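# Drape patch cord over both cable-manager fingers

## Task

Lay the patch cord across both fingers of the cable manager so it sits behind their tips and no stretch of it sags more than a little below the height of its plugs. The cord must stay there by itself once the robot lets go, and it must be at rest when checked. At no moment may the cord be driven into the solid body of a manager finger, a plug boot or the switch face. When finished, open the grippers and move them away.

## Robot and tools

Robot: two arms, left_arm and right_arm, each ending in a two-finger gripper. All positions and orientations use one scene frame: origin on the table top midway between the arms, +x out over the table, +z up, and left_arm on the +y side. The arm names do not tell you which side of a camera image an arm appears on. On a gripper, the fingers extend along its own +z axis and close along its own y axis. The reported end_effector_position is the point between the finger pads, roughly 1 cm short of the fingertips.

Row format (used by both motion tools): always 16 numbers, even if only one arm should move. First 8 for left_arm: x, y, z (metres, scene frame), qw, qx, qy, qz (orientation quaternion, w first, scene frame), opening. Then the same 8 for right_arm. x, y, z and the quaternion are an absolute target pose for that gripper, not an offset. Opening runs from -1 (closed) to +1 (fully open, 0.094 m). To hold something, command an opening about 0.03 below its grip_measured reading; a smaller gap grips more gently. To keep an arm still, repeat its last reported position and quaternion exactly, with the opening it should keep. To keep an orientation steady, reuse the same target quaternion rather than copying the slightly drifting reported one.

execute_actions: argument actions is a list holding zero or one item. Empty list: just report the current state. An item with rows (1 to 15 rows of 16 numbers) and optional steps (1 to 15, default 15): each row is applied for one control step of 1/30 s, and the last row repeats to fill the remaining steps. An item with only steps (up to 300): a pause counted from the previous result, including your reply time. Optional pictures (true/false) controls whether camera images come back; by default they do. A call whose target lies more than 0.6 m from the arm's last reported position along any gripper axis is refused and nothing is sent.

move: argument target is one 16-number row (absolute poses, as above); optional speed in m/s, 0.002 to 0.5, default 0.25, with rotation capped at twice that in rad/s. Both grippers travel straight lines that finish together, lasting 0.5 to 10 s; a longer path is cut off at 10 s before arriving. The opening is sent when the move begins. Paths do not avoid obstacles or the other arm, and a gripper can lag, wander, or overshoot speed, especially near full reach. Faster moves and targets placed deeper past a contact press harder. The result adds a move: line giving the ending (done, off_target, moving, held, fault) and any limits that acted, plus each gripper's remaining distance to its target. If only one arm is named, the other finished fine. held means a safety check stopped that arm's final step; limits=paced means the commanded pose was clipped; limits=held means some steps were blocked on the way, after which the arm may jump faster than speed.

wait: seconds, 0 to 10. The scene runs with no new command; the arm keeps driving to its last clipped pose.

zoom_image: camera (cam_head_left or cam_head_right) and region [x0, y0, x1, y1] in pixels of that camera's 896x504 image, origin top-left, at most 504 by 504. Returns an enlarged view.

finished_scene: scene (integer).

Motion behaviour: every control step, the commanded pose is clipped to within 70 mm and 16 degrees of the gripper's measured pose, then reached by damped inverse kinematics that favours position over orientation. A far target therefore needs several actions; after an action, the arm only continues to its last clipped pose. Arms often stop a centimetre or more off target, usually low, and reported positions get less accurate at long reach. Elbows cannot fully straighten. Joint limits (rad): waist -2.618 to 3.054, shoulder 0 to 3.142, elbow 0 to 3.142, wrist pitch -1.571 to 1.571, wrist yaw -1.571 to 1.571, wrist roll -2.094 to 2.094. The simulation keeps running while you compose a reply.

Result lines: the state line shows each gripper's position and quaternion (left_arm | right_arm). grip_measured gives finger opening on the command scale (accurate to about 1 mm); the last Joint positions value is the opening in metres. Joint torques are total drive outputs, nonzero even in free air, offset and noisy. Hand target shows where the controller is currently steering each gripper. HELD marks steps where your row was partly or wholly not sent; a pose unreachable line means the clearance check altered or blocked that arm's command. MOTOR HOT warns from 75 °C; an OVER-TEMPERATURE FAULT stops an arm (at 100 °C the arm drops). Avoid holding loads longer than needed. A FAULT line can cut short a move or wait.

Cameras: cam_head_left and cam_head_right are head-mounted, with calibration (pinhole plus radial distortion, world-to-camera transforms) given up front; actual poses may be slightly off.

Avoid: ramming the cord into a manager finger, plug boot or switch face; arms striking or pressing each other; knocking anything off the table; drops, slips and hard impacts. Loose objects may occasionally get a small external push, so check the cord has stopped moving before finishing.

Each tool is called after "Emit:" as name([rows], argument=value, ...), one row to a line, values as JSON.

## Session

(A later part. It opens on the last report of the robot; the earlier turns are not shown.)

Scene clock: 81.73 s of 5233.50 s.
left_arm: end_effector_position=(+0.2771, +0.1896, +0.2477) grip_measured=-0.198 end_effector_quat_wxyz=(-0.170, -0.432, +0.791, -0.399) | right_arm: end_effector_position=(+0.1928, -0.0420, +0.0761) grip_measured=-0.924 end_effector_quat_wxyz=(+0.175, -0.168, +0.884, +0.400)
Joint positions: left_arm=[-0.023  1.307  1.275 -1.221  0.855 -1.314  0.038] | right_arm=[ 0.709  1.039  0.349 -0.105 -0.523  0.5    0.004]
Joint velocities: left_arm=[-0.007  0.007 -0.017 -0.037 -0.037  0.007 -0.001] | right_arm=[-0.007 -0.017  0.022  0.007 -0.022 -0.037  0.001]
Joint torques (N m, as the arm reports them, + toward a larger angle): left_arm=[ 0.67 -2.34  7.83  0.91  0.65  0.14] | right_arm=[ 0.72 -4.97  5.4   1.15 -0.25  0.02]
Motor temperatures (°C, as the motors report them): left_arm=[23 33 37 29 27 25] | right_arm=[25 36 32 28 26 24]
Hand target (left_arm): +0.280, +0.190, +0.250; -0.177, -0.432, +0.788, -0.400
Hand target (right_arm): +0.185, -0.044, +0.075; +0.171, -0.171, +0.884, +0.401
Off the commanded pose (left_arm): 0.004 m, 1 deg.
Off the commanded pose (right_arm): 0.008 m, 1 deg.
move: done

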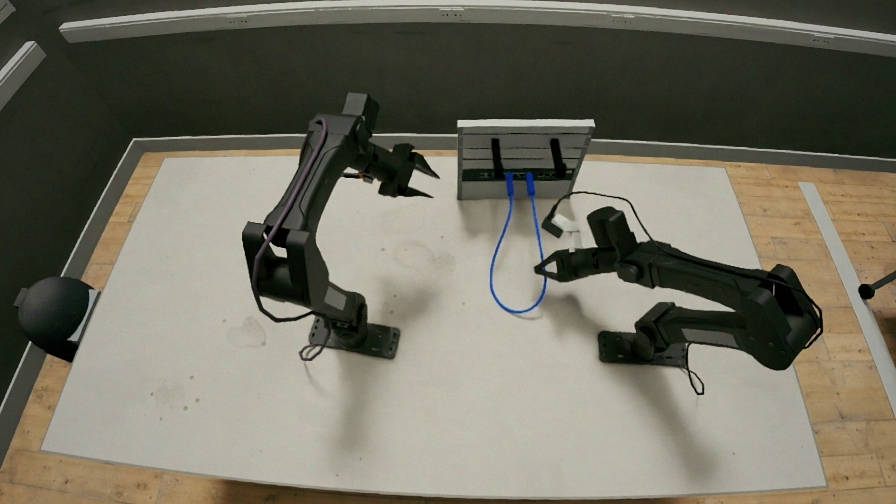

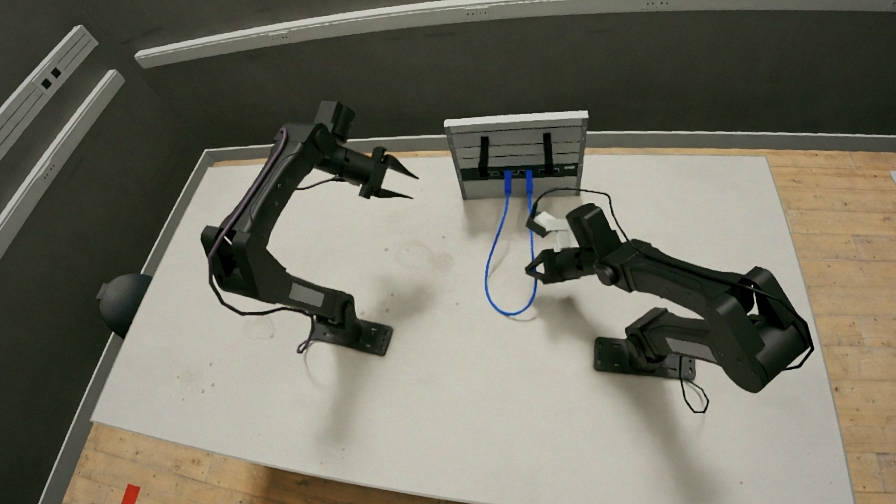

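Emit:
move(target=[0.28,0.19,0.25,-0.178,-0.432,0.789,-0.400,-0.2,0.25,-0.06,0.17,0.171,-0.171,0.882,0.400,-0.96], speed=0.08)

Emit:
move(target=[0.28,0.19,0.25,-0.178,-0.432,0.789,-0.400,-0.2,0.28,-0.085,0.25,-0.162,0.503,0.745,0.404,-0.96], speed=0.15)

Emit:
zoom_image(camera="cam_head_left", region=[430,110,650,300])

Emit:
zoom_image(camera="cam_head_right", region=[430,110,650,300])

Scene clock: 85.43 s of 5233.50 s.
left_arm: end_effector_position=(+0.2771, +0.1896, +0.2477) grip_measured=-0.198 end_effector_quat_wxyz=(-0.170, -0.432, +0.791, -0.399) | right_arm: end_effector_position=(+0.2451, -0.0612, +0.1622) grip_measured=-0.924 end_effector_quat_wxyz=(+0.168, -0.170, +0.887, +0.396)
Joint positions: left_arm=[-0.023  1.307  1.275 -1.221  0.855 -1.314  0.038] | right_arm=[ 0.469  1.132  0.788 -0.598 -0.679  0.268  0.004]
Joint velocities: left_arm=[ 0.002 -0.007  0.007 -0.022 -0.081  0.095 -0.   ] | right_arm=[-0.007 -0.002 -0.022 -0.037  0.037 -0.081 -0.   ]
Joint torques (N m, as the arm reports them, + toward a larger angle): left_arm=[ 0.69 -2.28  7.78  0.93  0.66  0.14] | right_arm=[-1.08 -2.51  9.58  1.02 -0.51 -0.07]
Motor temperatures (°C, as the motors report them): left_arm=[23 33 37 29 27 25] | right_arm=[25 36 33 29 26 24]
Hand target (left_arm): +0.280, +0.190, +0.250; -0.177, -0.432, +0.788, -0.400
Hand target (right_arm): +0.250, -0.060, +0.169; +0.171, -0.171, +0.884, +0.401
Off the commanded pose (left_arm): 0.004 m, 1 deg.
Off the commanded pose (right_arm): 0.009 m, 1 deg.
move: done

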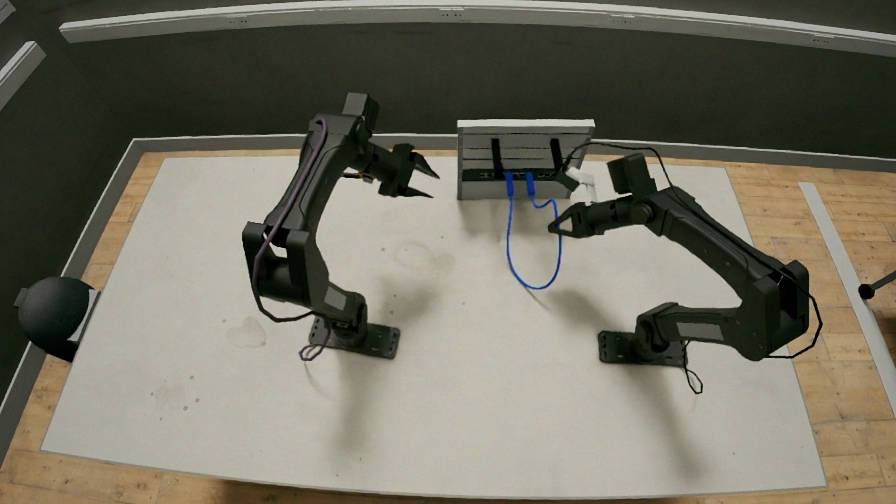

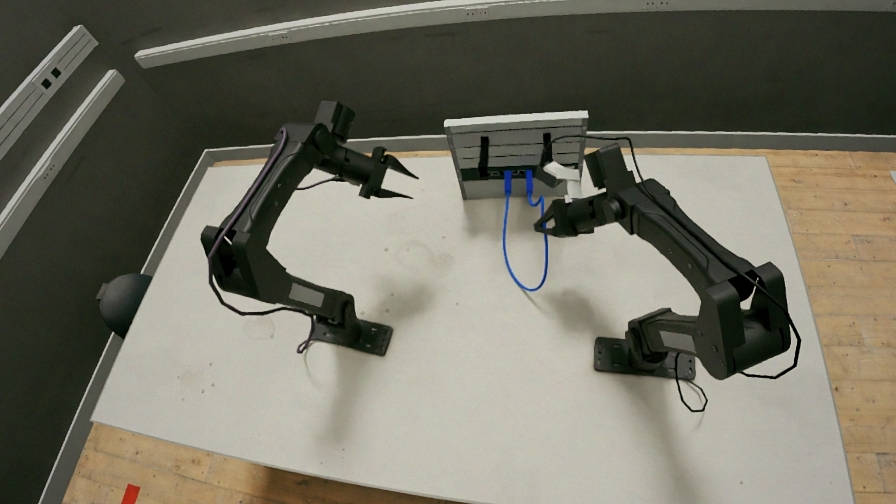

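Scene clock: 91.10 s of 5233.50 s.
left_arm: end_effector_position=(+0.2771, +0.1896, +0.2477) grip_measured=-0.198 end_effector_quat_wxyz=(-0.170, -0.432, +0.791, -0.399) | right_arm: end_effector_position=(+0.2837, -0.0862, +0.2276) grip_measured=-0.924 end_effector_quat_wxyz=(-0.152, +0.509, +0.753, +0.387)
Joint positions: left_arm=[-0.023  1.307  1.275 -1.221  0.855 -1.314  0.038] | right_arm=[ 0.317  1.285  1.18  -0.97  -0.732  1.648  0.004]
Joint velocities: left_arm=[ 0.007 -0.002 -0.017  0.022 -0.022 -0.051 -0.   ] | right_arm=[ 0.012  0.002 -0.007 -0.007 -0.037 -0.066  0.   ]
Joint torques (N m, as the arm reports them, + toward a larger angle): left_arm=[ 0.72 -2.34  7.8   0.92  0.65  0.14] | right_arm=[-1.23 -5.43 11.07  0.55 -0.91  0.07]
Motor temperatures (°C, as the motors report them): left_arm=[23 33 37 29 27 25] | right_arm=[25 35 35 28 26 24]
Hand target (left_arm): +0.280, +0.190, +0.250; -0.177, -0.432, +0.788, -0.400
Hand target (right_arm): +0.280, -0.085, +0.249; -0.162, +0.504, +0.746, +0.405
Off the commanded pose (left_arm): 0.004 m, 1 deg.
Off the commanded pose (right_arm): 0.023 m, 3 deg.
move: off_target (right_arm)

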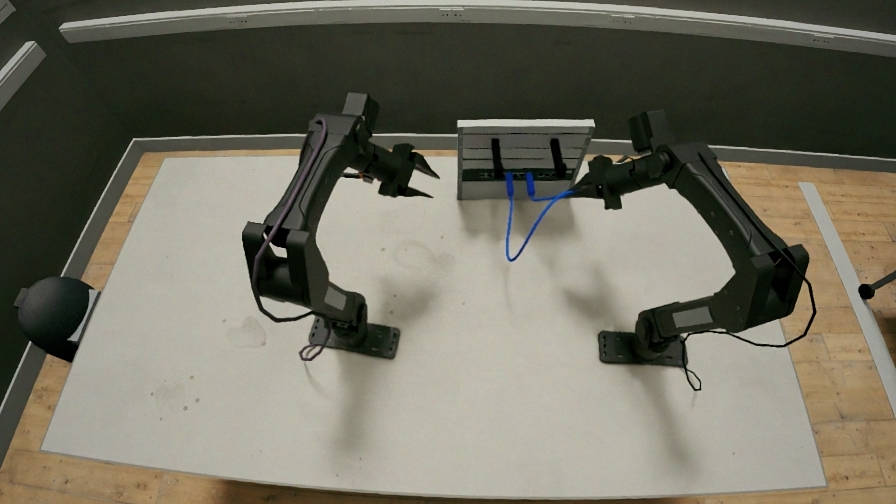

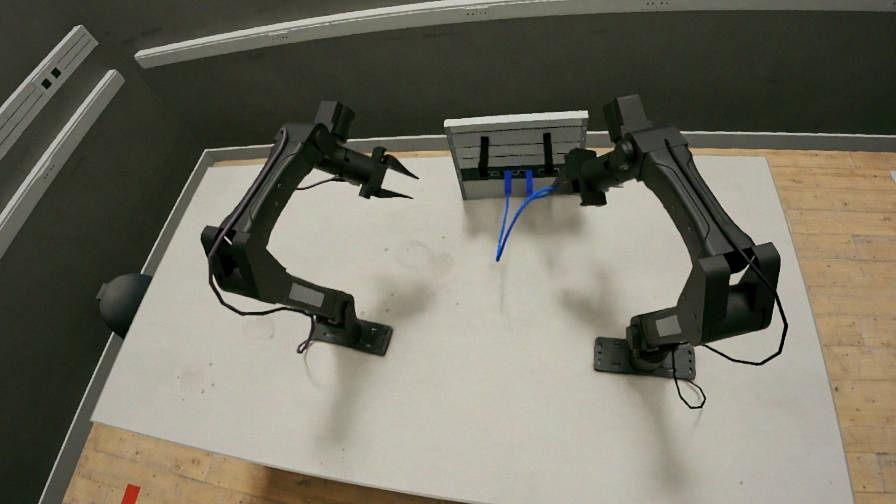

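Region (430, 110, 650, 300) of cam_head_left's 896x504 image, scaled by 2.291, with more detail than that image has; it fills the top 435 rows of this view, and the rest is white.

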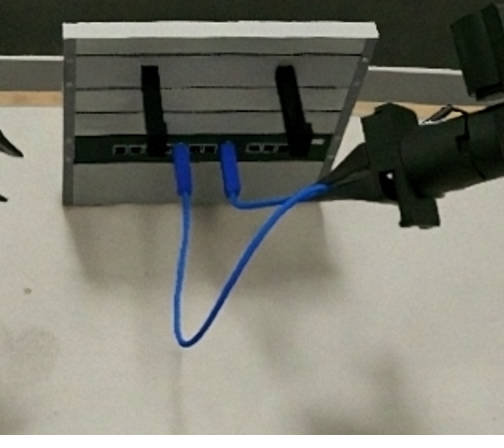

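Region (430, 110, 650, 300) of cam_head_right's 896x504 image, scaled by 2.291, with more detail than that image has; it fills the top 435 rows of this view, and the rest is white.

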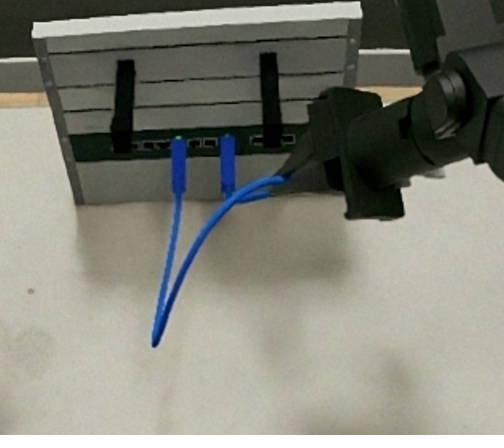

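Emit:
move(target=[0.28,0.19,0.25,-0.178,-0.432,0.789,-0.400,-0.2,0.282,-0.085,0.24,-0.162,0.503,0.745,0.404,-0.78])

Emit:
move(target=[0.28,0.19,0.25,-0.178,-0.432,0.789,-0.400,-0.2,0.30,-0.095,0.295,-0.162,0.503,0.745,0.404,-0.78], speed=0.03)

Emit:
zoom_image(camera="cam_head_left", region=[430,110,650,300])

Emit:
zoom_image(camera="cam_head_right", region=[430,110,650,300])

Scene clock: 94.23 s of 5233.50 s.
left_arm: end_effector_position=(+0.2771, +0.1896, +0.2477) grip_measured=-0.198 end_effector_quat_wxyz=(-0.170, -0.432, +0.791, -0.399) | right_arm: end_effector_position=(+0.2823, -0.0842, +0.2304) grip_measured=-0.782 end_effector_quat_wxyz=(-0.162, +0.507, +0.749, +0.393)
Joint positions: left_arm=[-0.023  1.307  1.275 -1.221  0.855 -1.314  0.038] | right_arm=[ 0.312  1.285  1.18  -0.97  -0.76   1.652  0.01 ]
Joint velocities: left_arm=[ 0.007  0.027  0.002  0.066  0.022 -0.007  0.   ] | right_arm=[-0.012 -0.012 -0.002 -0.066 -0.066  0.022  0.   ]
Joint torques (N m, as the arm reports them, + toward a larger angle): left_arm=[ 0.7  -2.35  7.79  0.91  0.66  0.14] | right_arm=[-1.03 -5.22  8.09  0.86 -0.57  0.04]
Motor temperatures (°C, as the motors report them): left_arm=[23 33 37 29 27 25] | right_arm=[25 35 36 28 27 24]
Hand target (left_arm): +0.280, +0.190, +0.250; -0.177, -0.432, +0.788, -0.400
Hand target (right_arm): +0.282, -0.085, +0.240; -0.162, +0.504, +0.746, +0.405
Off the commanded pose (left_arm): 0.004 m, 1 deg.
Off the commanded pose (right_arm): 0.010 m, 1 deg.
move: done

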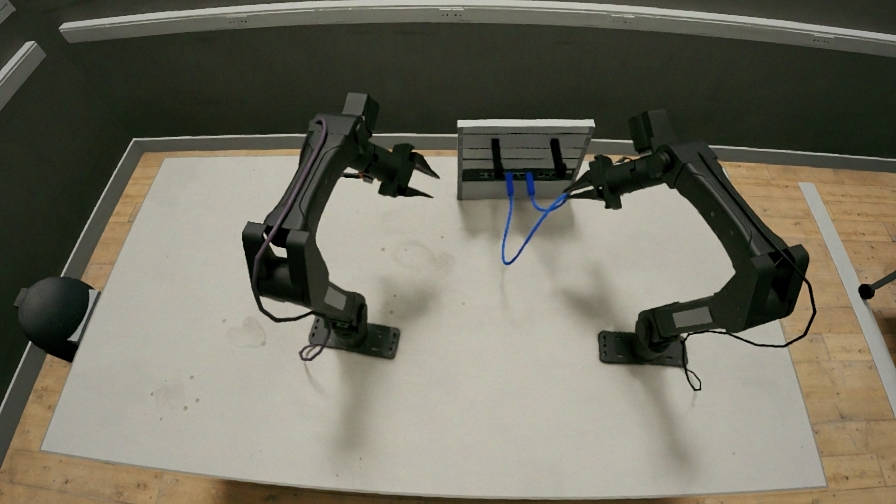

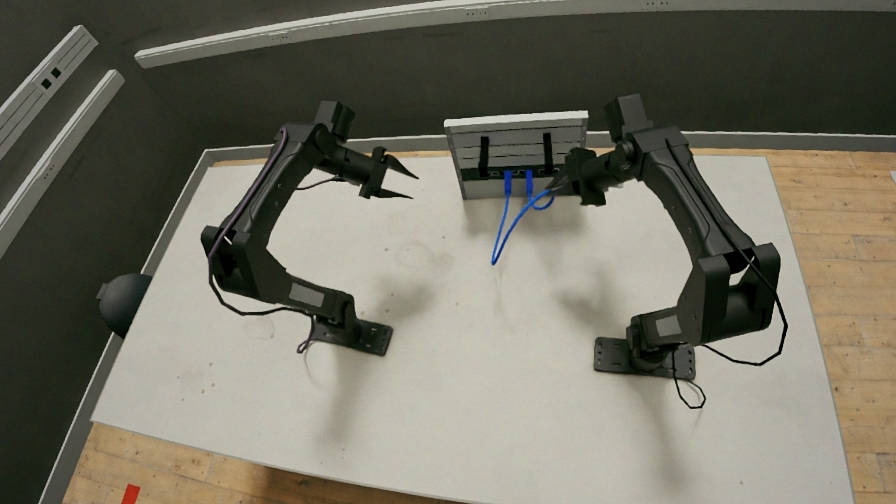

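Scene clock: 96.77 s of 5233.50 s.
left_arm: end_effector_position=(+0.2771, +0.1896, +0.2477) grip_measured=-0.198 end_effector_quat_wxyz=(-0.170, -0.432, +0.791, -0.399) | right_arm: end_effector_position=(+0.2983, -0.0946, +0.2893) grip_measured=-0.782 end_effector_quat_wxyz=(-0.158, +0.506, +0.747, +0.401)
Joint positions: left_arm=[-0.023  1.307  1.275 -1.221  0.855 -1.314  0.038] | right_arm=[ 0.252  1.383  1.491 -1.21  -0.79   1.59   0.01 ]
Joint velocities: left_arm=[-0.002  0.002  0.017  0.022 -0.037  0.037 -0.   ] | right_arm=[ 0.002  0.012  0.022 -0.007 -0.022  0.051  0.   ]
Joint torques (N m, as the arm reports them, + toward a larger angle): left_arm=[ 0.66 -2.34  7.72  0.93  0.66  0.13] | right_arm=[-0.97 -3.88  8.98  0.72 -0.59 -0.08]
Motor temperatures (°C, as the motors report them): left_arm=[23 33 37 29 27 25] | right_arm=[25 35 36 28 27 24]
Hand target (left_arm): +0.280, +0.190, +0.250; -0.177, -0.432, +0.788, -0.400
Hand target (right_arm): +0.300, -0.095, +0.295; -0.162, +0.504, +0.746, +0.405
Off the commanded pose (left_arm): 0.004 m, 1 deg.
Off the commanded pose (right_arm): 0.006 m, 1 deg.
move: done

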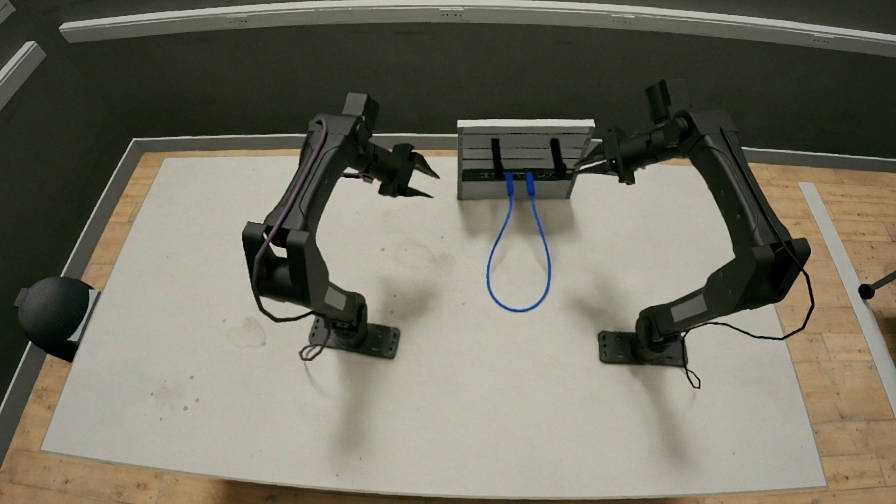

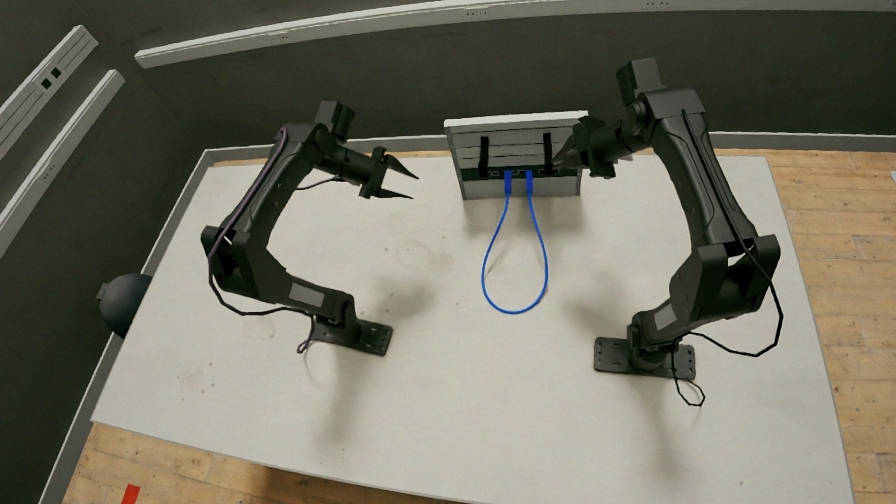

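Region (430, 110, 650, 300) of cam_head_left's 896x504 image, scaled by 2.291, with more detail than that image has; it fills the top 435 rows of this view, and the rest is white.

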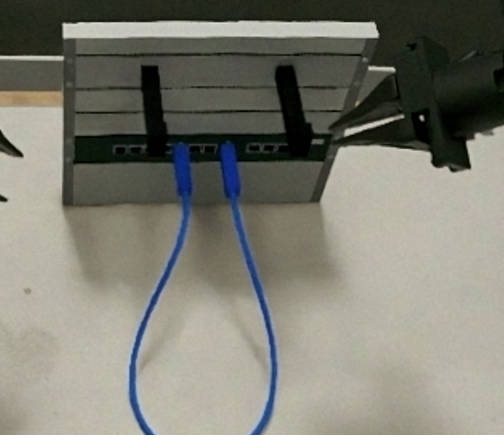

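Region (430, 110, 650, 300) of cam_head_right's 896x504 image, scaled by 2.291, with more detail than that image has; it fills the top 435 rows of this view, and the rest is white.

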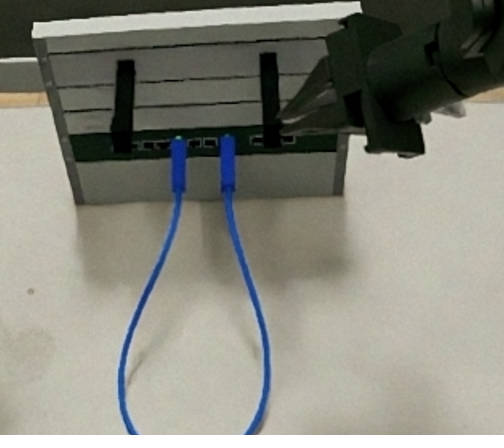

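Emit:
move(target=[0.28,0.19,0.25,-0.178,-0.432,0.789,-0.400,-0.2,0.27,-0.11,0.13,0.171,-0.171,0.882,0.400,-0.1], speed=0.3)

Emit:
move(target=[0.28,0.19,0.25,-0.178,-0.432,0.789,-0.400,-0.2,0.262,-0.085,0.056,0.171,-0.171,0.882,0.400,-0.1], speed=0.15)

Emit:
move(target=[0.28,0.19,0.25,-0.178,-0.432,0.789,-0.400,-0.2,0.262,-0.042,0.056,0.171,-0.171,0.882,0.400,-0.1], speed=0.05)

Emit:
move(target=[0.28,0.19,0.25,-0.178,-0.432,0.789,-0.400,-0.2,0.262,-0.042,0.058,0.171,-0.171,0.882,0.400,-0.74])

Emit:
move(target=[0.28,0.19,0.25,-0.178,-0.432,0.789,-0.400,-0.2,0.158,-0.042,0.075,0.171,-0.171,0.882,0.400,-0.74], speed=0.04)

Emit:
move(target=[0.28,0.19,0.25,-0.178,-0.432,0.789,-0.400,-0.2,0.158,-0.042,0.075,0.171,-0.171,0.882,0.400,-0.96])

Scene clock: 102.50 s of 5233.50 s.
left_arm: end_effector_position=(+0.2771, +0.1896, +0.2477) grip_measured=-0.198 end_effector_quat_wxyz=(-0.170, -0.432, +0.791, -0.399) | right_arm: end_effector_position=(+0.2692, -0.1098, +0.1263) grip_measured=-0.102 end_effector_quat_wxyz=(+0.160, -0.167, +0.890, +0.392)
Joint positions: left_arm=[-0.023  1.307  1.275 -1.221  0.855 -1.314  0.038] | right_arm=[ 0.213  1.262  0.761 -0.666 -0.8   -0.036  0.042]
Joint velocities: left_arm=[-0.012  0.012  0.012  0.007 -0.066  0.007 -0.001] | right_arm=[ 0.002 -0.002 -0.002 -0.051 -0.007 -0.037 -0.001]
Joint torques (N m, as the arm reports them, + toward a larger angle): left_arm=[ 0.66 -2.32  7.78  0.92  0.64  0.14] | right_arm=[-0.99 -5.5   5.52  0.88 -0.7  -0.08]
Motor temperatures (°C, as the motors report them): left_arm=[23 33 37 29 27 25] | right_arm=[25 35 35 28 27 24]
Hand target (left_arm): +0.280, +0.190, +0.250; -0.177, -0.432, +0.788, -0.400
Hand target (right_arm): +0.268, -0.110, +0.130; +0.171, -0.172, +0.884, +0.400
Off the commanded pose (left_arm): 0.004 m, 1 deg.
Off the commanded pose (right_arm): 0.004 m, 2 deg.
move: done

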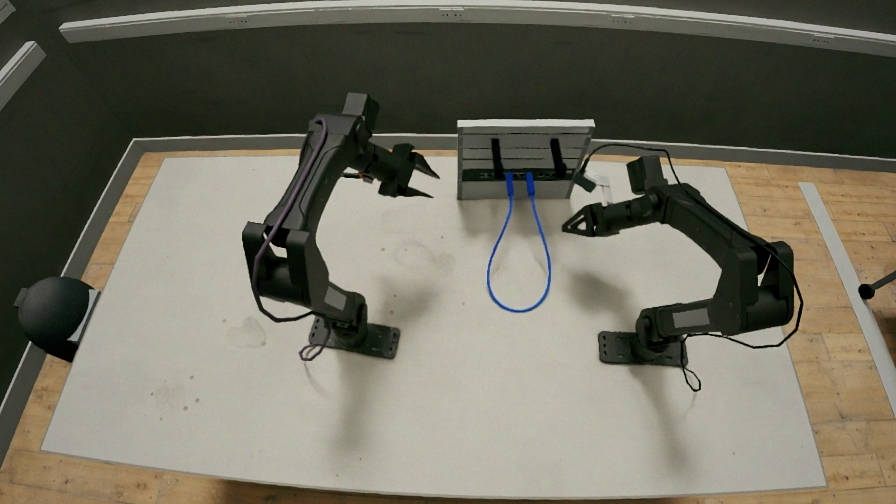

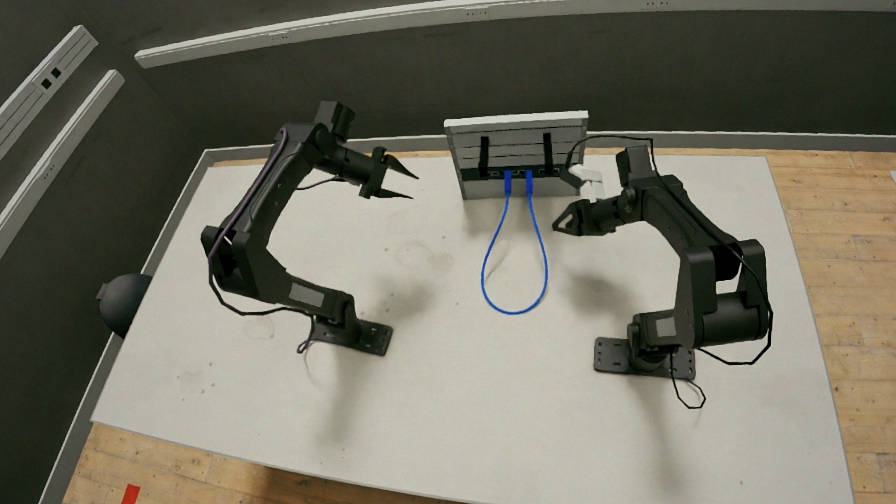

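Scene clock: 103.77 s of 5233.50 s.
left_arm: end_effector_position=(+0.2771, +0.1896, +0.2477) grip_measured=-0.198 end_effector_quat_wxyz=(-0.170, -0.432, +0.791, -0.399) | right_arm: end_effector_position=(+0.2673, -0.0867, +0.0641) grip_measured=-0.102 end_effector_quat_wxyz=(+0.182, -0.171, +0.882, +0.400)
Joint positions: left_arm=[-0.023  1.307  1.275 -1.221  0.855 -1.314  0.038] | right_arm=[ 0.314  1.357  0.513 -0.175 -0.766  0.108  0.042]
Joint velocities: left_arm=[-0.002 -0.007 -0.002 -0.037  0.037 -0.022  0.   ] | right_arm=[-0.002 -0.012 -0.012 -0.007  0.081  0.022  0.   ]
Joint torques (N m, as the arm reports them, + toward a larger angle): left_arm=[ 0.68 -2.31  7.82  0.91  0.66  0.15] | right_arm=[ 0.83 -3.51  4.63  1.09 -0.4   0.01]
Motor temperatures (°C, as the motors report them): left_arm=[23 33 37 29 27 25] | right_arm=[25 35 35 28 27 24]
Hand target (left_arm): +0.280, +0.190, +0.250; -0.177, -0.432, +0.788, -0.400
Hand target (right_arm): +0.261, -0.085, +0.057; +0.172, -0.171, +0.884, +0.401
Off the commanded pose (left_arm): 0.004 m, 1 deg.
Off the commanded pose (right_arm): 0.010 m, 1 deg.
move: done

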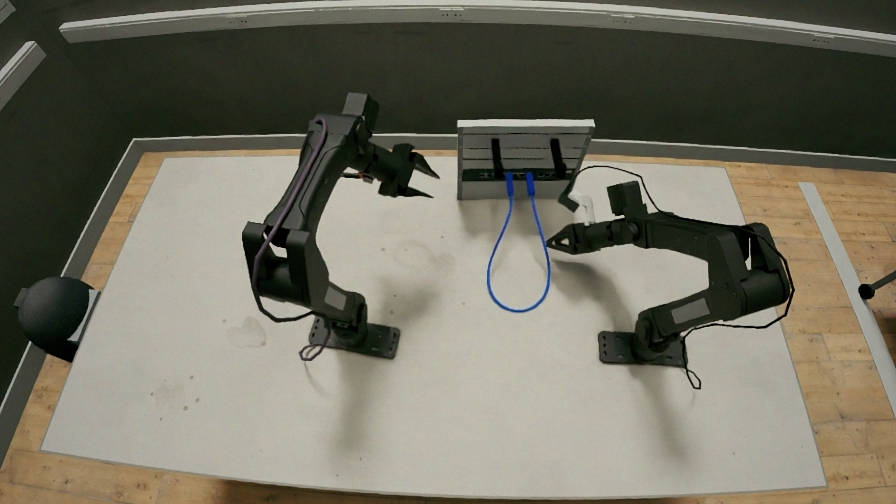

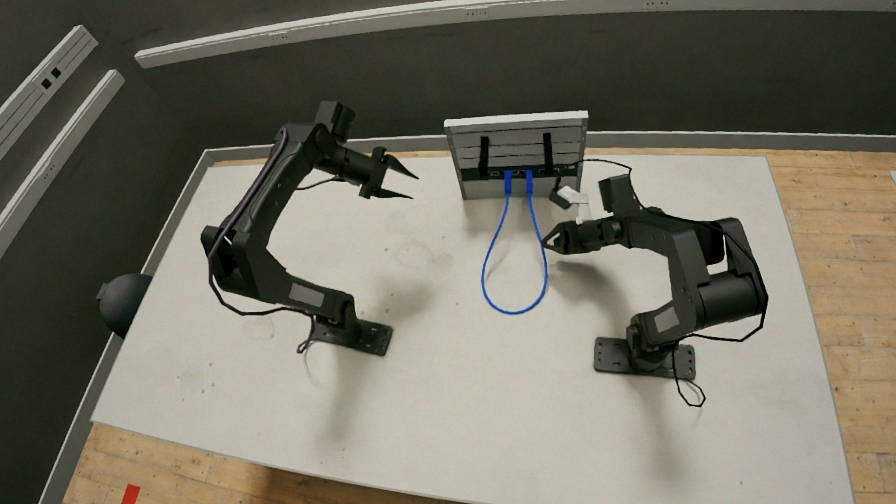

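Scene clock: 105.17 s of 5233.50 s.
left_arm: end_effector_position=(+0.2771, +0.1896, +0.2477) grip_measured=-0.198 end_effector_quat_wxyz=(-0.170, -0.432, +0.791, -0.399) | right_arm: end_effector_position=(+0.2636, -0.0449, +0.0591) grip_measured=-0.102 end_effector_quat_wxyz=(+0.174, -0.169, +0.883, +0.401)
Joint positions: left_arm=[-0.023  1.307  1.275 -1.221  0.855 -1.314  0.038] | right_arm=[ 0.5    1.415  0.513  0.    -0.664  0.309  0.042]
Joint velocities: left_arm=[-0.007 -0.007 -0.017 -0.051  0.007 -0.051 -0.001] | right_arm=[-0.012 -0.017  0.012  0.037  0.051  0.037  0.001]
Joint torques (N m, as the arm reports them, + toward a larger angle): left_arm=[ 0.65 -2.35  7.85  0.91  0.65  0.13] | right_arm=[ 0.79 -3.89  6.02  1.28 -0.28  0.04]
Motor temperatures (°C, as the motors report them): left_arm=[23 33 37 29 27 25] | right_arm=[25 35 35 28 27 24]
Hand target (left_arm): +0.280, +0.190, +0.250; -0.177, -0.432, +0.788, -0.400
Hand target (right_arm): +0.263, -0.042, +0.056; +0.172, -0.171, +0.884, +0.401
Off the commanded pose (left_arm): 0.004 m, 1 deg.
Off the commanded pose (right_arm): 0.005 m, 0 deg.
move: done

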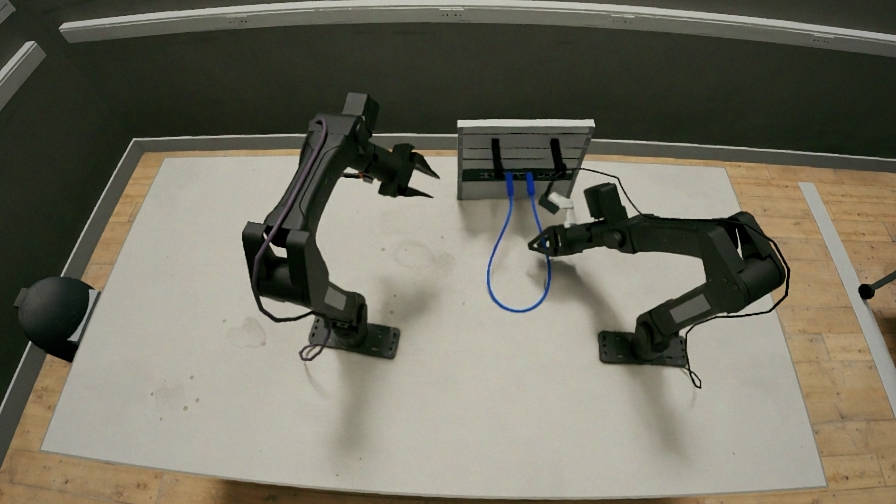

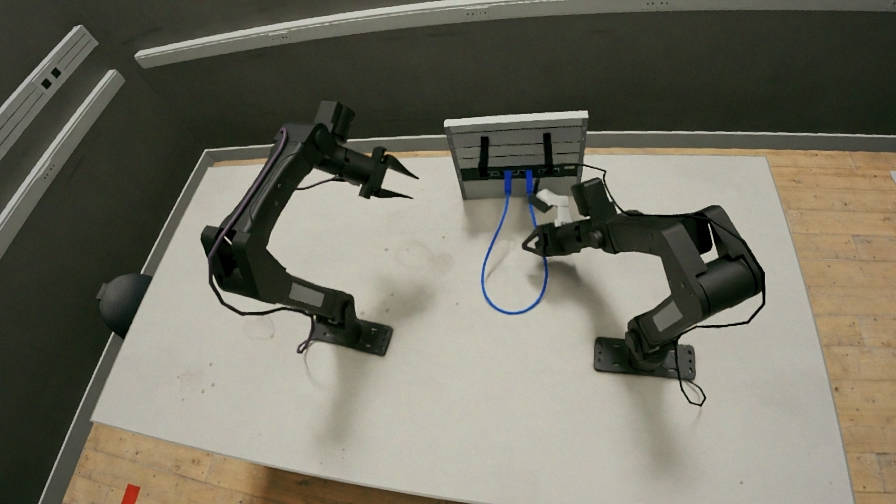

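Scene clock: 105.87 s of 5233.50 s.
left_arm: end_effector_position=(+0.2771, +0.1896, +0.2477) grip_measured=-0.198 end_effector_quat_wxyz=(-0.170, -0.432, +0.791, -0.399) | right_arm: end_effector_position=(+0.2638, -0.0450, +0.0590) grip_measured=-0.738 end_effector_quat_wxyz=(+0.174, -0.167, +0.884, +0.400)
Joint positions: left_arm=[-0.023  1.307  1.275 -1.221  0.855 -1.314  0.038] | right_arm=[ 0.5    1.415  0.513  0.001 -0.662  0.312  0.012]
Joint velocities: left_arm=[ 0.022 -0.017 -0.012 -0.037 -0.022 -0.037 -0.001] | right_arm=[ 0.002  0.002 -0.027 -0.066 -0.022  0.081 -0.002]
Joint torques (N m, as the arm reports them, + toward a larger angle): left_arm=[ 0.75 -2.33  7.78  0.93  0.65  0.14] | right_arm=[ 1.02 -4.39  6.28  1.2  -0.28  0.05]
Motor temperatures (°C, as the motors report them): left_arm=[23 33 37 29 27 25] | right_arm=[25 35 34 28 27 24]
Hand target (left_arm): +0.280, +0.190, +0.250; -0.177, -0.432, +0.788, -0.400
Hand target (right_arm): +0.262, -0.042, +0.058; +0.171, -0.171, +0.883, +0.401
Off the commanded pose (left_arm): 0.004 m, 1 deg.
Off the commanded pose (right_arm): 0.004 m, 1 deg.
move: done

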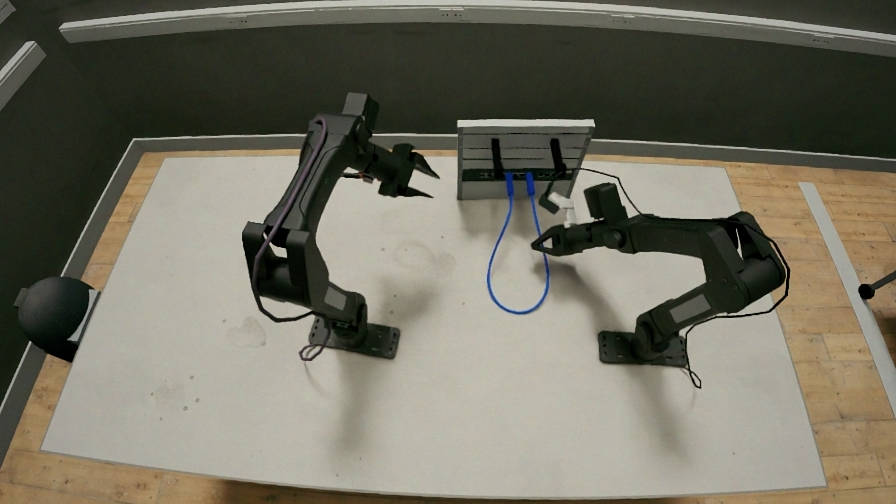

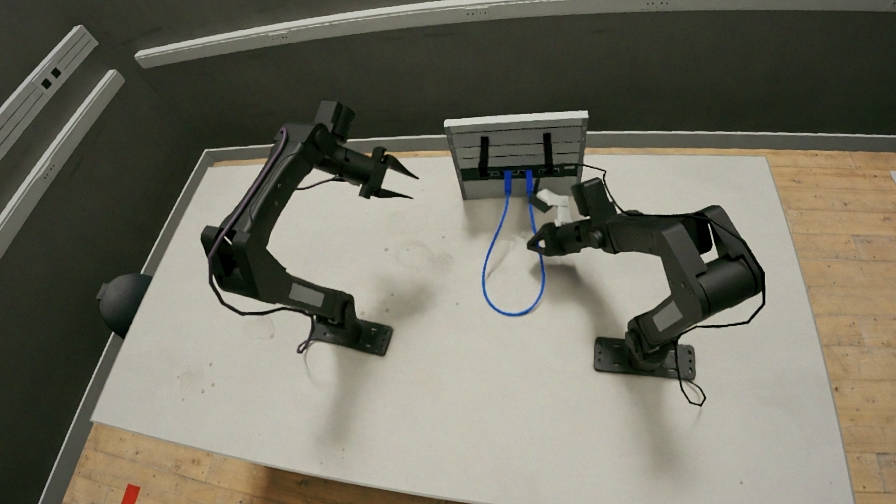

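Scene clock: 109.00 s of 5233.50 s.
left_arm: end_effector_position=(+0.2771, +0.1896, +0.2477) grip_measured=-0.198 end_effector_quat_wxyz=(-0.170, -0.432, +0.791, -0.399) | right_arm: end_effector_position=(+0.1647, -0.0374, +0.0771) grip_measured=-0.738 end_effector_quat_wxyz=(+0.174, -0.169, +0.883, +0.402)
Joint positions: left_arm=[-0.023  1.307  1.275 -1.221  0.855 -1.314  0.038] | right_arm=[ 0.847  0.914  0.295 -0.125 -0.429  0.607  0.012]
Joint velocities: left_arm=[-0.007 -0.027 -0.007  0.007 -0.007  0.051 -0.001] | right_arm=[ 0.012 -0.002 -0.012  0.051 -0.051 -0.022 -0.001]
Joint torques (N m, as the arm reports them, + toward a larger angle): left_arm=[ 0.67 -2.34  7.81  0.93  0.65  0.14] | right_arm=[ 0.89 -3.9   5.74  1.25 -0.12  0.06]
Motor temperatures (°C, as the motors report them): left_arm=[23 33 37 29 27 25] | right_arm=[25 35 34 29 26 24]
Hand target (left_arm): +0.280, +0.190, +0.250; -0.177, -0.432, +0.788, -0.400
Hand target (right_arm): +0.160, -0.040, +0.074; +0.172, -0.171, +0.883, +0.401
Off the commanded pose (left_arm): 0.004 m, 1 deg.
Off the commanded pose (right_arm): 0.008 m, 0 deg.
move: done

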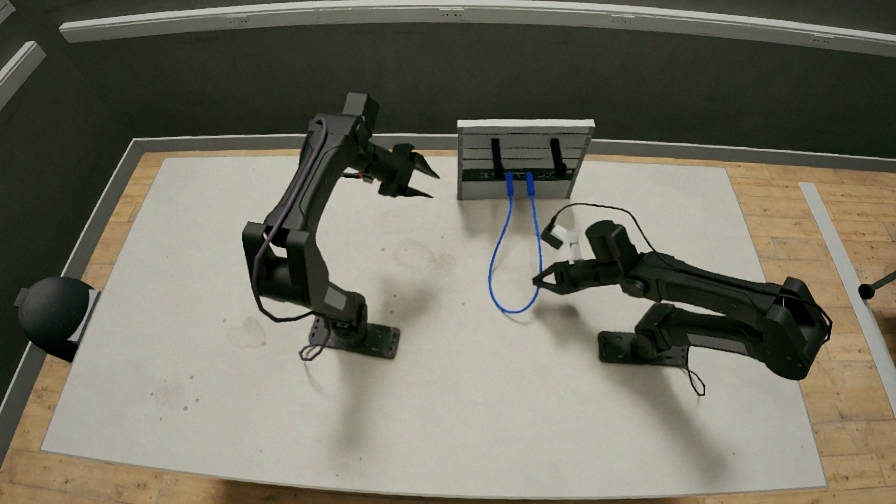

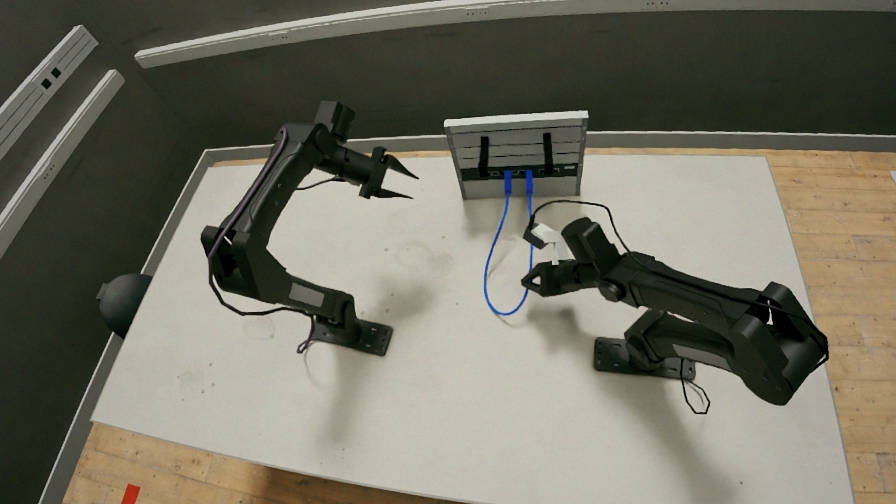

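Scene clock: 109.73 s of 5233.50 s.
left_arm: end_effector_position=(+0.2771, +0.1896, +0.2477) grip_measured=-0.198 end_effector_quat_wxyz=(-0.170, -0.432, +0.791, -0.399) | right_arm: end_effector_position=(+0.1648, -0.0383, +0.0784) grip_measured=-0.912 end_effector_quat_wxyz=(+0.177, -0.168, +0.882, +0.402)
Joint positions: left_arm=[-0.023  1.307  1.275 -1.221  0.855 -1.314  0.038] | right_arm=[ 0.847  0.902  0.295 -0.133 -0.425  0.608  0.004]
Joint velocities: left_arm=[-0.002 -0.017 -0.007 -0.022 -0.022 -0.007  0.001] | right_arm=[-0.012  0.007  0.002 -0.022 -0.066  0.022 -0.001]
Joint torques (N m, as the arm reports them, + toward a larger angle): left_arm=[ 0.71 -2.32  7.71  0.92  0.63  0.16] | right_arm=[ 0.78 -3.78  5.68  1.24 -0.17  0.02]
Motor temperatures (°C, as the motors report them): left_arm=[23 33 37 29 27 25] | right_arm=[25 35 34 29 26 24]
Hand target (left_arm): +0.280, +0.190, +0.250; -0.177, -0.432, +0.788, -0.400
Hand target (right_arm): +0.158, -0.041, +0.075; +0.171, -0.171, +0.884, +0.401
Off the commanded pose (left_arm): 0.004 m, 1 deg.
Off the commanded pose (right_arm): 0.008 m, 1 deg.
move: done

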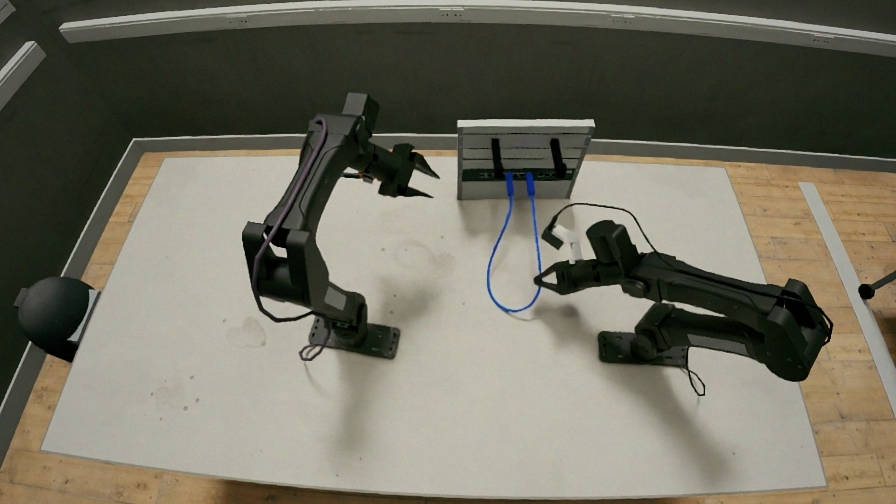

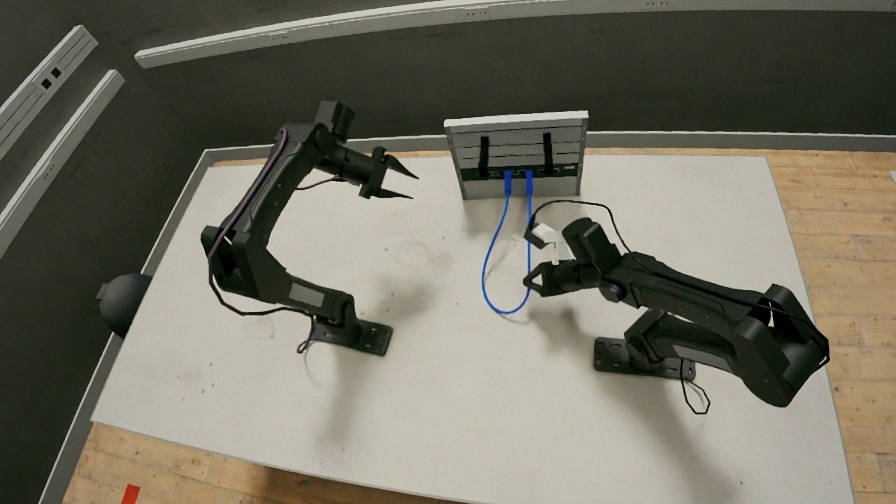

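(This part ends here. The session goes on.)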